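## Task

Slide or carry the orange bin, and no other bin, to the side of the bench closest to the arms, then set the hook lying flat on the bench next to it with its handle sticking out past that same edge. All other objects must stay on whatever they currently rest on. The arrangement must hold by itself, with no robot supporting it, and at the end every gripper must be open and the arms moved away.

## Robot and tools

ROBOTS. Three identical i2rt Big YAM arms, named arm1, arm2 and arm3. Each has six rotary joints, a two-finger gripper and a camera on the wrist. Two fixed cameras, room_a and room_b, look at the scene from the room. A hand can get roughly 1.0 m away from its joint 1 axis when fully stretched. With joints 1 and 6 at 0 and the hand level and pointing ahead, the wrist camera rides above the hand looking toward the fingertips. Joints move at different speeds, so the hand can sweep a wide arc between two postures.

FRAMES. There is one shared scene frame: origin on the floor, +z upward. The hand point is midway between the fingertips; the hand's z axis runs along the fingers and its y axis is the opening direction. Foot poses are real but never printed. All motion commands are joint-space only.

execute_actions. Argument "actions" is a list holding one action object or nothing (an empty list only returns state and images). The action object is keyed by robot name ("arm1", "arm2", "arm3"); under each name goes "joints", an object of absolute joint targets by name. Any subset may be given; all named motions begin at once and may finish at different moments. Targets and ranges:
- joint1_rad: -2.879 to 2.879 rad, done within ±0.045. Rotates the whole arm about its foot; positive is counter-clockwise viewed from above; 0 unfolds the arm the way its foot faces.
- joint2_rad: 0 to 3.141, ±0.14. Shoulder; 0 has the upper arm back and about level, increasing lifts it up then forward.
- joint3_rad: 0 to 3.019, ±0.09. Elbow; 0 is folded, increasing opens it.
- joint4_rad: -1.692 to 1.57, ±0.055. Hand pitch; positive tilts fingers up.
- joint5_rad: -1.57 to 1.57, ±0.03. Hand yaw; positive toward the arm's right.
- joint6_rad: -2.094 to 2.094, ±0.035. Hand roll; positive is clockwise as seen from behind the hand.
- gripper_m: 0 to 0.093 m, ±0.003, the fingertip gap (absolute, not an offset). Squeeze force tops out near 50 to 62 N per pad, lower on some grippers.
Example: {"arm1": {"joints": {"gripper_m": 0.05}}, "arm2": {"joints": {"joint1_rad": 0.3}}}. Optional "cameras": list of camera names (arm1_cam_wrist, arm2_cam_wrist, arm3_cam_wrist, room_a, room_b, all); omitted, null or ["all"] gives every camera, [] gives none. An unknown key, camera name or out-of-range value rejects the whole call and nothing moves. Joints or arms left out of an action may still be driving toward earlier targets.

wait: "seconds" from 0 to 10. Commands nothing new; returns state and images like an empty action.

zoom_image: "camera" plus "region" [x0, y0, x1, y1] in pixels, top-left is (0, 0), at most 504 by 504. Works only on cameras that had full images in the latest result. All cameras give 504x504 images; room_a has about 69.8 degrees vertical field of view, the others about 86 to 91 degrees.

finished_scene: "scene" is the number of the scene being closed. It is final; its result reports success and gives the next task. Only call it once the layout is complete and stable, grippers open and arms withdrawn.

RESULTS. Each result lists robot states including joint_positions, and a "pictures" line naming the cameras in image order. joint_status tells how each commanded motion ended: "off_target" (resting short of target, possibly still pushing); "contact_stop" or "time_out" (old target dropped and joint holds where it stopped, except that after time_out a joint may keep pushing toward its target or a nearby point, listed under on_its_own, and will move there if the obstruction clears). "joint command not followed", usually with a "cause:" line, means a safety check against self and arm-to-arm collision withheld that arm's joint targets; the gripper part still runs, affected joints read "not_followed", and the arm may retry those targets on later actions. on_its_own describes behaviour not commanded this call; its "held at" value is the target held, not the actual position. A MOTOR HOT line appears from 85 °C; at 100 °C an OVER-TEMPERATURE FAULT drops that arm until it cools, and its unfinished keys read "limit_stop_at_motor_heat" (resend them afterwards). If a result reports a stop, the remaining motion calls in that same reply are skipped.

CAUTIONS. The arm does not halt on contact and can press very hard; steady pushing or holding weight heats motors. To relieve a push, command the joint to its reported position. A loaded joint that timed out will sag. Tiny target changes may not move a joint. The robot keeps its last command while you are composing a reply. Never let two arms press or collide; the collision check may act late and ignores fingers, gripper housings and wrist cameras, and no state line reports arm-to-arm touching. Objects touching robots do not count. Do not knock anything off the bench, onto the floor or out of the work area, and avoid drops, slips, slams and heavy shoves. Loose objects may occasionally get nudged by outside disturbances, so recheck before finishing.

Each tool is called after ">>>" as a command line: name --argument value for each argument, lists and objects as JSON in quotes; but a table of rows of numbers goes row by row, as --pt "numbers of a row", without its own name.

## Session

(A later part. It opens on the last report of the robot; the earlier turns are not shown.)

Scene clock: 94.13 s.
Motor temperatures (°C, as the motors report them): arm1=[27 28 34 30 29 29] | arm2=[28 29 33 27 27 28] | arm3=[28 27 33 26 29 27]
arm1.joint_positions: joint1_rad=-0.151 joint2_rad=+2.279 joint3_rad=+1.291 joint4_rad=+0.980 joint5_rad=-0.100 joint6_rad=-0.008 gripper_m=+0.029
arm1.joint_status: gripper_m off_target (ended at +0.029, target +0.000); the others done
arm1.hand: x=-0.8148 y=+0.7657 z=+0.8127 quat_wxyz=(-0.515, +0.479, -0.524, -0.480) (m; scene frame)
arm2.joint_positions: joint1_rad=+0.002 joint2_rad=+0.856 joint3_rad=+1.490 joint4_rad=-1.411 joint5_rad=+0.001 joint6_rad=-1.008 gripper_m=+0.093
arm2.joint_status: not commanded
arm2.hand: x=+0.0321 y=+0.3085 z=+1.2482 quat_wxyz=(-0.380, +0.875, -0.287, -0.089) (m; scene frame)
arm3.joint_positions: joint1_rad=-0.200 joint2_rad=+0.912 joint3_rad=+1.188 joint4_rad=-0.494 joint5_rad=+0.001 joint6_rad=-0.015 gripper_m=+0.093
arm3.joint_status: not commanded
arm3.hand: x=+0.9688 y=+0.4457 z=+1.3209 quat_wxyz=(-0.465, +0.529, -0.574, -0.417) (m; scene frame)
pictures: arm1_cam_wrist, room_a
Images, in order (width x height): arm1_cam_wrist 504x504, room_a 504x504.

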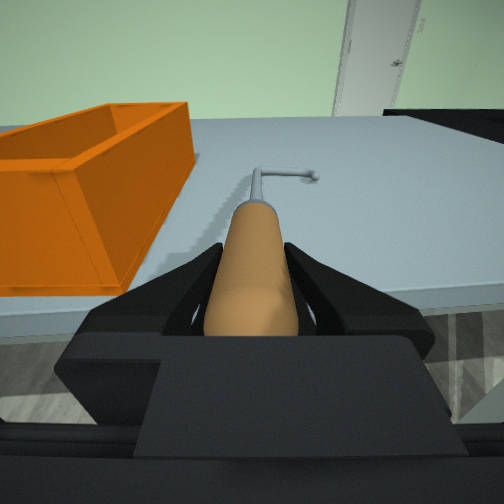

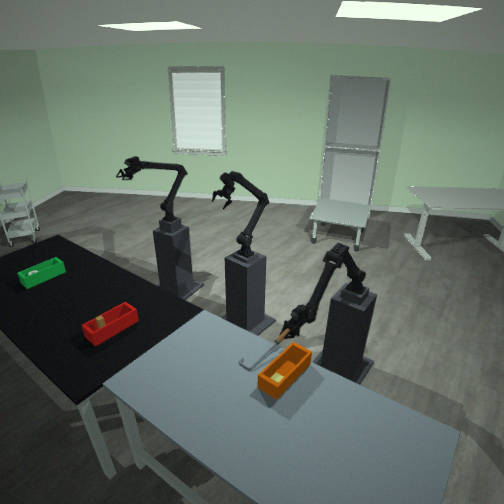

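>>> execute_actions --actions '[{"arm1":{"joints":{"joint2_rad":2.283,"gripper_m":0.0}}}]' --cameras '["arm1_cam_wrist","room_a"]'

>>> zoom_image --camera "room_a" --region '[225, 300, 325, 400]'

Scene clock: 97.97 s.
Motor temperatures (°C, as the motors report them): arm1=[27 28 34 30 29 29] | arm2=[28 29 33 27 27 28] | arm3=[28 27 33 26 29 27]
arm1.joint_positions: joint1_rad=-0.151 joint2_rad=+2.283 joint3_rad=+1.291 joint4_rad=+0.982 joint5_rad=-0.100 joint6_rad=-0.008 gripper_m=+0.029
arm1.joint_status: gripper_m off_target (ended at +0.029, target +0.000); the others done
arm1.hand: x=-0.8149 y=+0.7653 z=+0.8097 quat_wxyz=(-0.515, +0.480, -0.524, -0.480) (m; scene frame)
arm2.joint_positions: joint1_rad=+0.002 joint2_rad=+0.856 joint3_rad=+1.490 joint4_rad=-1.411 joint5_rad=+0.001 joint6_rad=-1.008 gripper_m=+0.093
arm2.joint_status: not commanded
arm2.hand: x=+0.0321 y=+0.3085 z=+1.2482 quat_wxyz=(-0.380, +0.875, -0.287, -0.089) (m; scene frame)
arm3.joint_positions: joint1_rad=-0.200 joint2_rad=+0.912 joint3_rad=+1.188 joint4_rad=-0.494 joint5_rad=+0.001 joint6_rad=-0.015 gripper_m=+0.093
arm3.joint_status: not commanded
arm3.hand: x=+0.9688 y=+0.4457 z=+1.3209 quat_wxyz=(-0.465, +0.529, -0.574, -0.417) (m; scene frame)
pictures: arm1_cam_wrist, room_a
Images, in order (width x height): arm1_cam_wrist 504x504, room_a 504x504.

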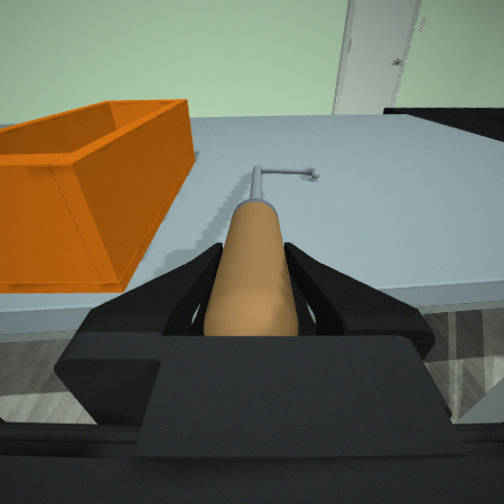

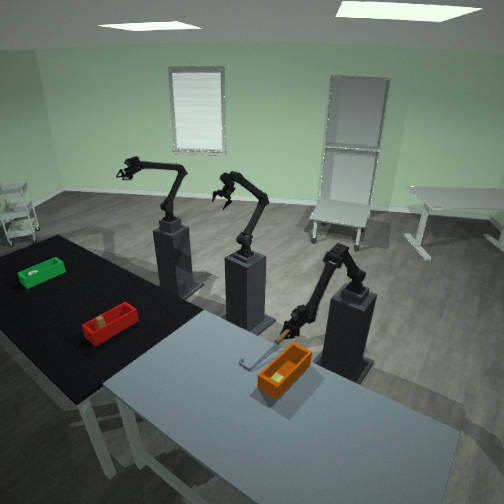

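Region (225, 300, 325, 400) of room_a's 504x504 image, scaled by 5.040, with more detail than that image has.

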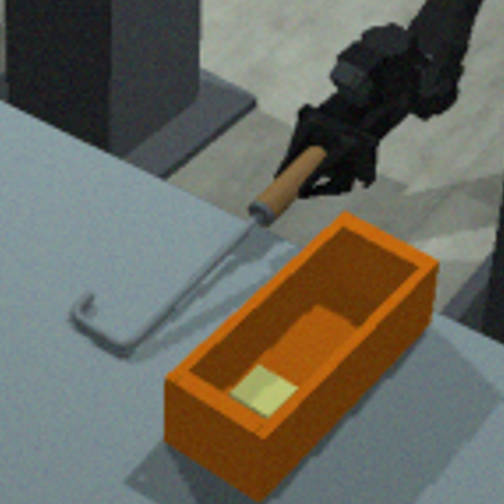

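>>> execute_actions --actions '[{"arm1":{"joints":{"joint2_rad":2.335,"joint4_rad":1.175,"gripper_m":0.0}}}]' --cameras '["arm1_cam_wrist","room_a"]'

>>> zoom_image --camera "room_a" --region '[225, 300, 325, 400]'

Scene clock: 99.53 s.
Motor temperatures (°C, as the motors report them): arm1=[27 28 34 30 29 29] | arm2=[28 29 33 27 27 28] | arm3=[28 27 33 26 29 27]
arm1.joint_positions: joint1_rad=-0.151 joint2_rad=+2.350 joint3_rad=+1.291 joint4_rad=+1.127 joint5_rad=-0.100 joint6_rad=-0.009 gripper_m=+0.029
arm1.joint_status: gripper_m off_target (ended at +0.029, target +0.000); the others done
arm1.hand: x=-0.8164 y=+0.7586 z=+0.7948 quat_wxyz=(-0.537, +0.463, -0.502, -0.496) (m; scene frame)
arm2.joint_positions: joint1_rad=+0.002 joint2_rad=+0.856 joint3_rad=+1.490 joint4_rad=-1.411 joint5_rad=+0.001 joint6_rad=-1.008 gripper_m=+0.093
arm2.joint_status: not commanded
arm2.hand: x=+0.0321 y=+0.3085 z=+1.2482 quat_wxyz=(-0.380, +0.875, -0.287, -0.089) (m; scene frame)
arm3.joint_positions: joint1_rad=-0.200 joint2_rad=+0.912 joint3_rad=+1.188 joint4_rad=-0.494 joint5_rad=+0.001 joint6_rad=-0.015 gripper_m=+0.093
arm3.joint_status: not commanded
arm3.hand: x=+0.9688 y=+0.4457 z=+1.3209 quat_wxyz=(-0.465, +0.529, -0.574, -0.417) (m; scene frame)
pictures: arm1_cam_wrist, room_a
Images, in order (width x height): arm1_cam_wrist 504x504, room_a 504x504.

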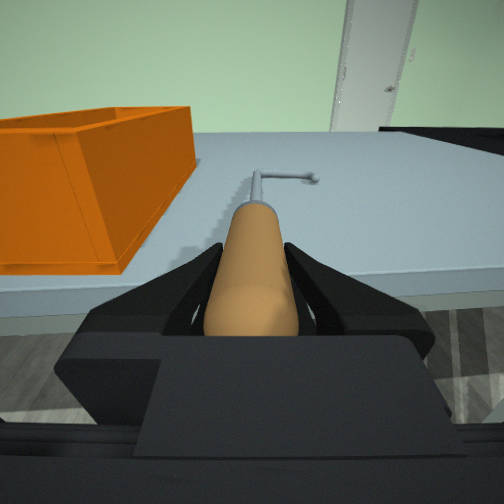

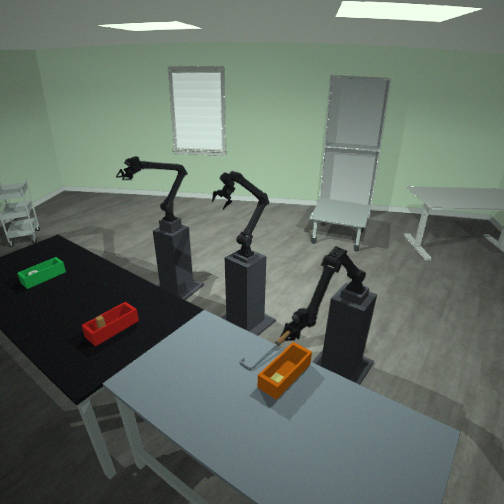

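Region (225, 300, 325, 400) of room_a's 504x504 image, scaled by 5.040, with more detail than that image has.

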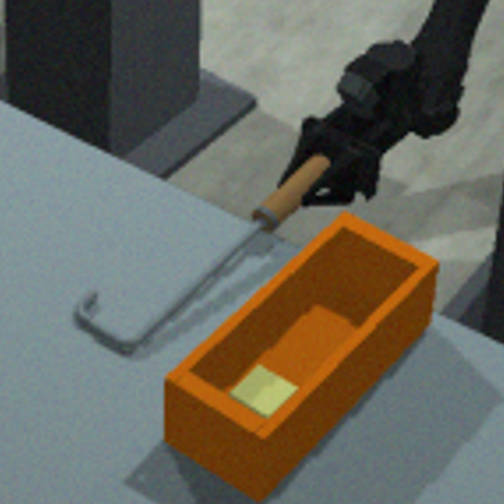

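>>> execute_actions --actions '[{"arm1":{"joints":{"joint2_rad":2.418,"joint3_rad":1.378,"joint4_rad":1.29,"gripper_m":0.0}}}]' --cameras '["arm1_cam_wrist","room_a"]'

>>> zoom_image --camera "room_a" --region '[225, 300, 325, 400]'

Scene clock: 101.47 s.
Motor temperatures (°C, as the motors report them): arm1=[27 29 34 30 29 29] | arm2=[28 29 33 27 27 28] | arm3=[28 27 33 26 29 27]
arm1.joint_positions: joint1_rad=-0.151 joint2_rad=+2.434 joint3_rad=+1.326 joint4_rad=+1.248 joint5_rad=-0.100 joint6_rad=-0.010 gripper_m=+0.029
arm1.joint_status: gripper_m off_target (ended at +0.029, target +0.000); the others done
arm1.hand: x=-0.8169 y=+0.7577 z=+0.7765 quat_wxyz=(-0.557, +0.447, -0.481, -0.509) (m; scene frame)
arm2.joint_positions: joint1_rad=+0.002 joint2_rad=+0.856 joint3_rad=+1.490 joint4_rad=-1.411 joint5_rad=+0.001 joint6_rad=-1.008 gripper_m=+0.093
arm2.joint_status: not commanded
arm2.hand: x=+0.0321 y=+0.3085 z=+1.2482 quat_wxyz=(-0.380, +0.875, -0.287, -0.089) (m; scene frame)
arm3.joint_positions: joint1_rad=-0.200 joint2_rad=+0.912 joint3_rad=+1.188 joint4_rad=-0.494 joint5_rad=+0.001 joint6_rad=-0.015 gripper_m=+0.093
arm3.joint_status: not commanded
arm3.hand: x=+0.9688 y=+0.4457 z=+1.3209 quat_wxyz=(-0.465, +0.529, -0.574, -0.417) (m; scene frame)
pictures: arm1_cam_wrist, room_a
Images, in order (width x height): arm1_cam_wrist 504x504, room_a 504x504.

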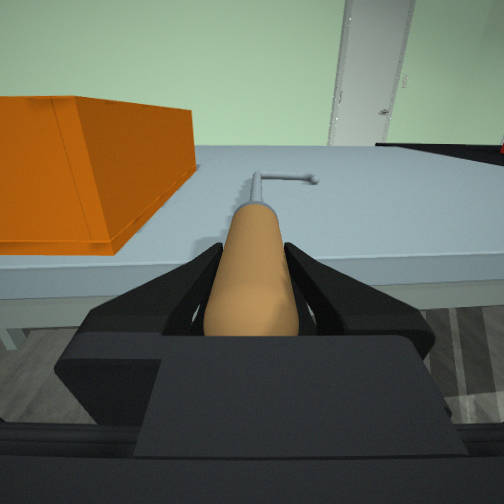

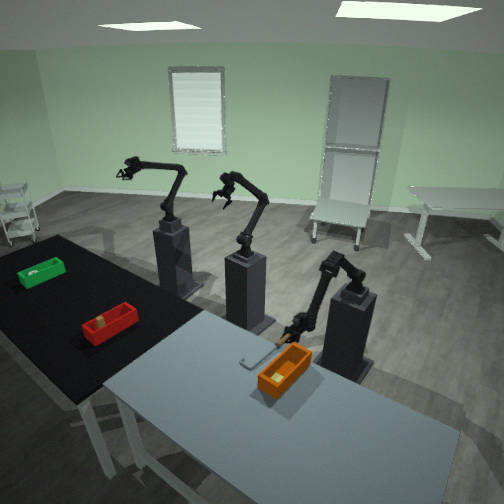

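Region (225, 300, 325, 400) of room_a's 504x504 image, scaled by 5.040, with more detail than that image has.

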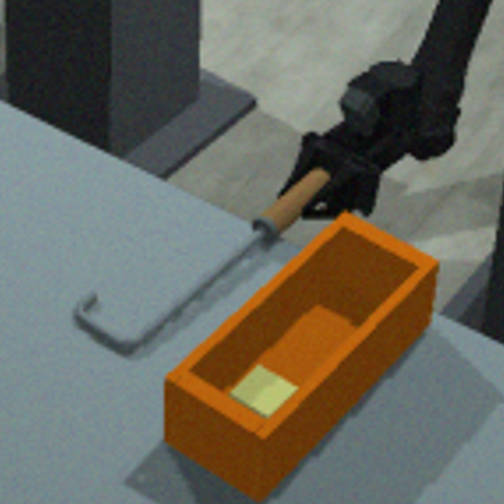

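>>> zoom_image --camera "arm1_cam_wrist" --region '[80, 150, 400, 330]'

Region (80, 150, 400, 330) of arm1_cam_wrist's 504x504 image, scaled by 1.575, with more detail than that image has; it fills the top 284 rows of this view, and the rest is white.

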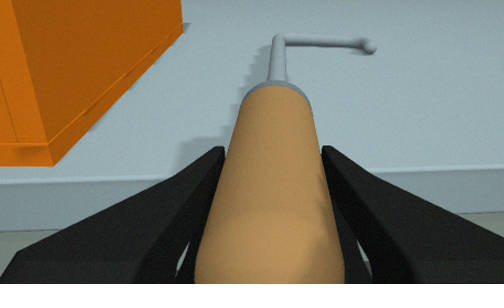

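>>> execute_actions --actions '[{"arm1":{"joints":{"gripper_m":0.065}}}]' --cameras '["arm1_cam_wrist"]'

Scene clock: 103.47 s.
Motor temperatures (°C, as the motors report them): arm1=[27 29 34 30 29 29] | arm2=[28 29 33 27 27 28] | arm3=[28 27 33 26 29 27]
arm1.joint_positions: joint1_rad=-0.151 joint2_rad=+2.429 joint3_rad=+1.348 joint4_rad=+1.275 joint5_rad=-0.100 joint6_rad=-0.010 gripper_m=+0.065
arm1.joint_status: all done
arm1.hand: x=-0.8155 y=+0.7636 z=+0.7961 quat_wxyz=(-0.571, +0.434, -0.465, -0.519) (m; scene frame)
arm2.joint_positions: joint1_rad=+0.002 joint2_rad=+0.856 joint3_rad=+1.490 joint4_rad=-1.411 joint5_rad=+0.001 joint6_rad=-1.008 gripper_m=+0.093
arm2.joint_status: not commanded
arm2.hand: x=+0.0321 y=+0.3085 z=+1.2482 quat_wxyz=(-0.380, +0.875, -0.287, -0.089) (m; scene frame)
arm3.joint_positions: joint1_rad=-0.200 joint2_rad=+0.912 joint3_rad=+1.188 joint4_rad=-0.494 joint5_rad=+0.001 joint6_rad=-0.015 gripper_m=+0.093
arm3.joint_status: not commanded
arm3.hand: x=+0.9688 y=+0.4457 z=+1.3209 quat_wxyz=(-0.465, +0.529, -0.574, -0.417) (m; scene frame)
pictures: arm1_cam_wrist
Images, in order (width x height): arm1_cam_wrist 504x504.

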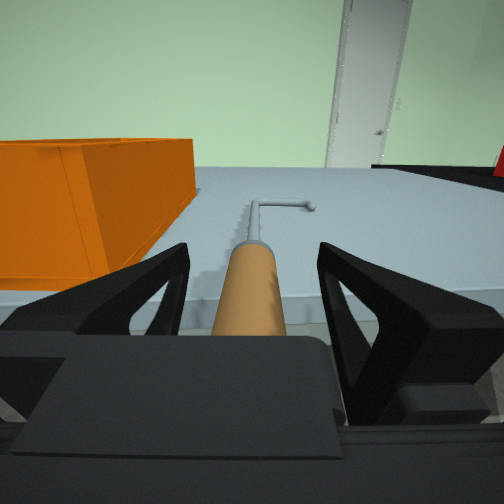

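>>> execute_actions --actions '[{"arm1":{"joints":{"joint2_rad":1.75,"joint3_rad":1.12,"joint4_rad":1.27}}}]'

Scene clock: 105.17 s.
Motor temperatures (°C, as the motors report them): arm1=[27 29 34 30 29 29] | arm2=[28 29 33 27 27 28] | arm3=[28 27 33 26 29 27]
arm1.joint_positions: joint1_rad=-0.151 joint2_rad=+1.737 joint3_rad=+1.118 joint4_rad=+1.272 joint5_rad=-0.100 joint6_rad=-0.010 gripper_m=+0.065
arm1.joint_status: all done
arm1.hand: x=-0.8299 y=+0.6495 z=+1.1792 quat_wxyz=(-0.674, +0.315, -0.315, -0.590) (m; scene frame)
arm2.joint_positions: joint1_rad=+0.002 joint2_rad=+0.856 joint3_rad=+1.490 joint4_rad=-1.411 joint5_rad=+0.001 joint6_rad=-1.008 gripper_m=+0.093
arm2.joint_status: not commanded
arm2.hand: x=+0.0321 y=+0.3085 z=+1.2482 quat_wxyz=(-0.380, +0.875, -0.287, -0.089) (m; scene frame)
arm3.joint_positions: joint1_rad=-0.200 joint2_rad=+0.912 joint3_rad=+1.188 joint4_rad=-0.494 joint5_rad=+0.001 joint6_rad=-0.015 gripper_m=+0.093
arm3.joint_status: not commanded
arm3.hand: x=+0.9688 y=+0.4457 z=+1.3209 quat_wxyz=(-0.465, +0.529, -0.574, -0.417) (m; scene frame)
pictures: arm1_cam_wrist, arm2_cam_wrist, arm3_cam_wrist, room_a, room_b
Images, in order (width x height): arm1_cam_wrist 504x504, arm2_cam_wrist 504x504, arm3_cam_wrist 504x504, room_a 504x504, room_b 504x504.

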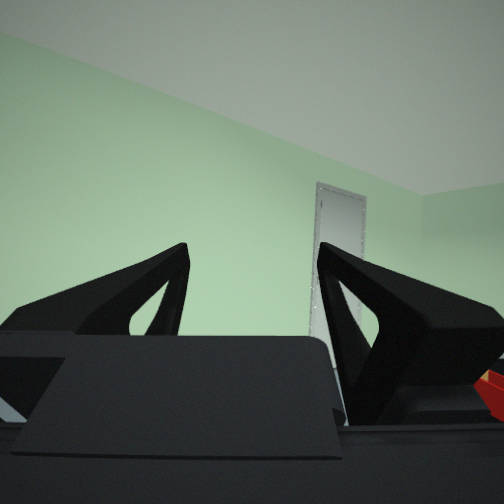

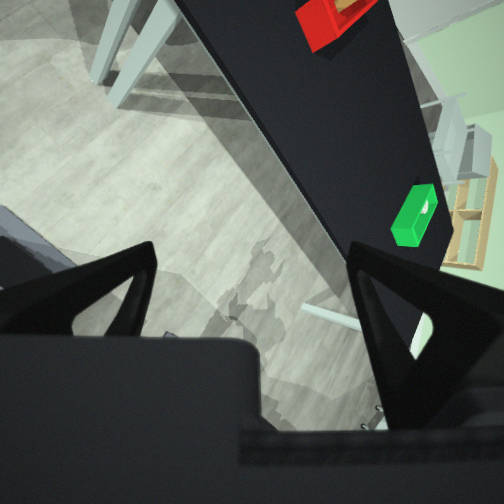

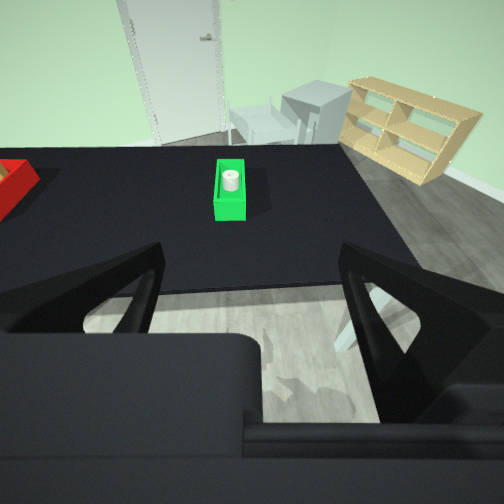

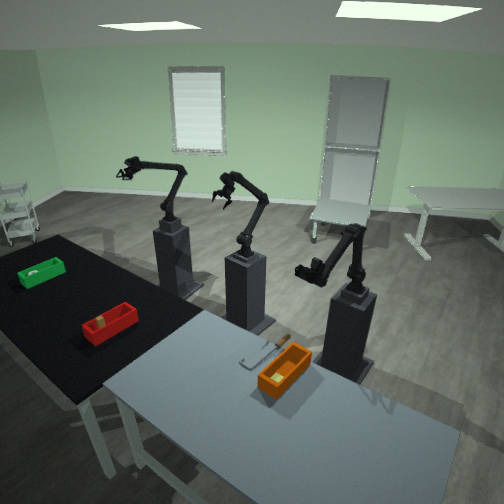

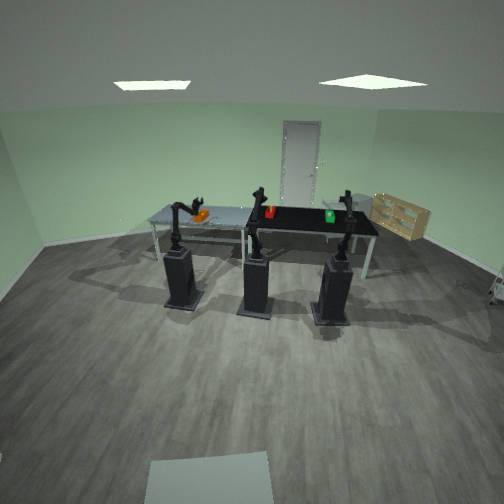

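>>> zoom_image --camera "room_a" --region '[225, 310, 325, 400]'

Region (225, 310, 325, 400) of room_a's 504x504 image, scaled by 5.040, with more detail than that image has; it fills the top 454 rows of this view, and the rest is white.

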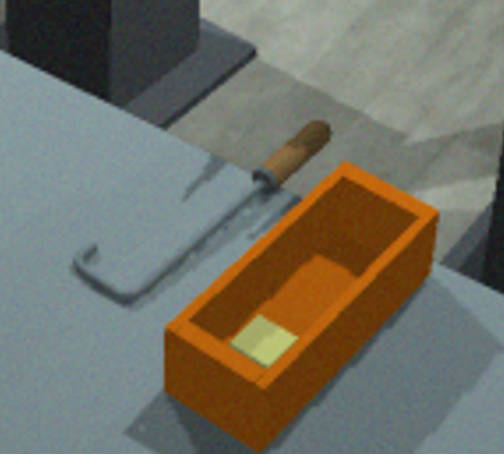

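The hook lies flat beside the bin with its handle over the edge, and the arm is clear.

>>> finished_scene --scene 2

The scene is finished: the task was done.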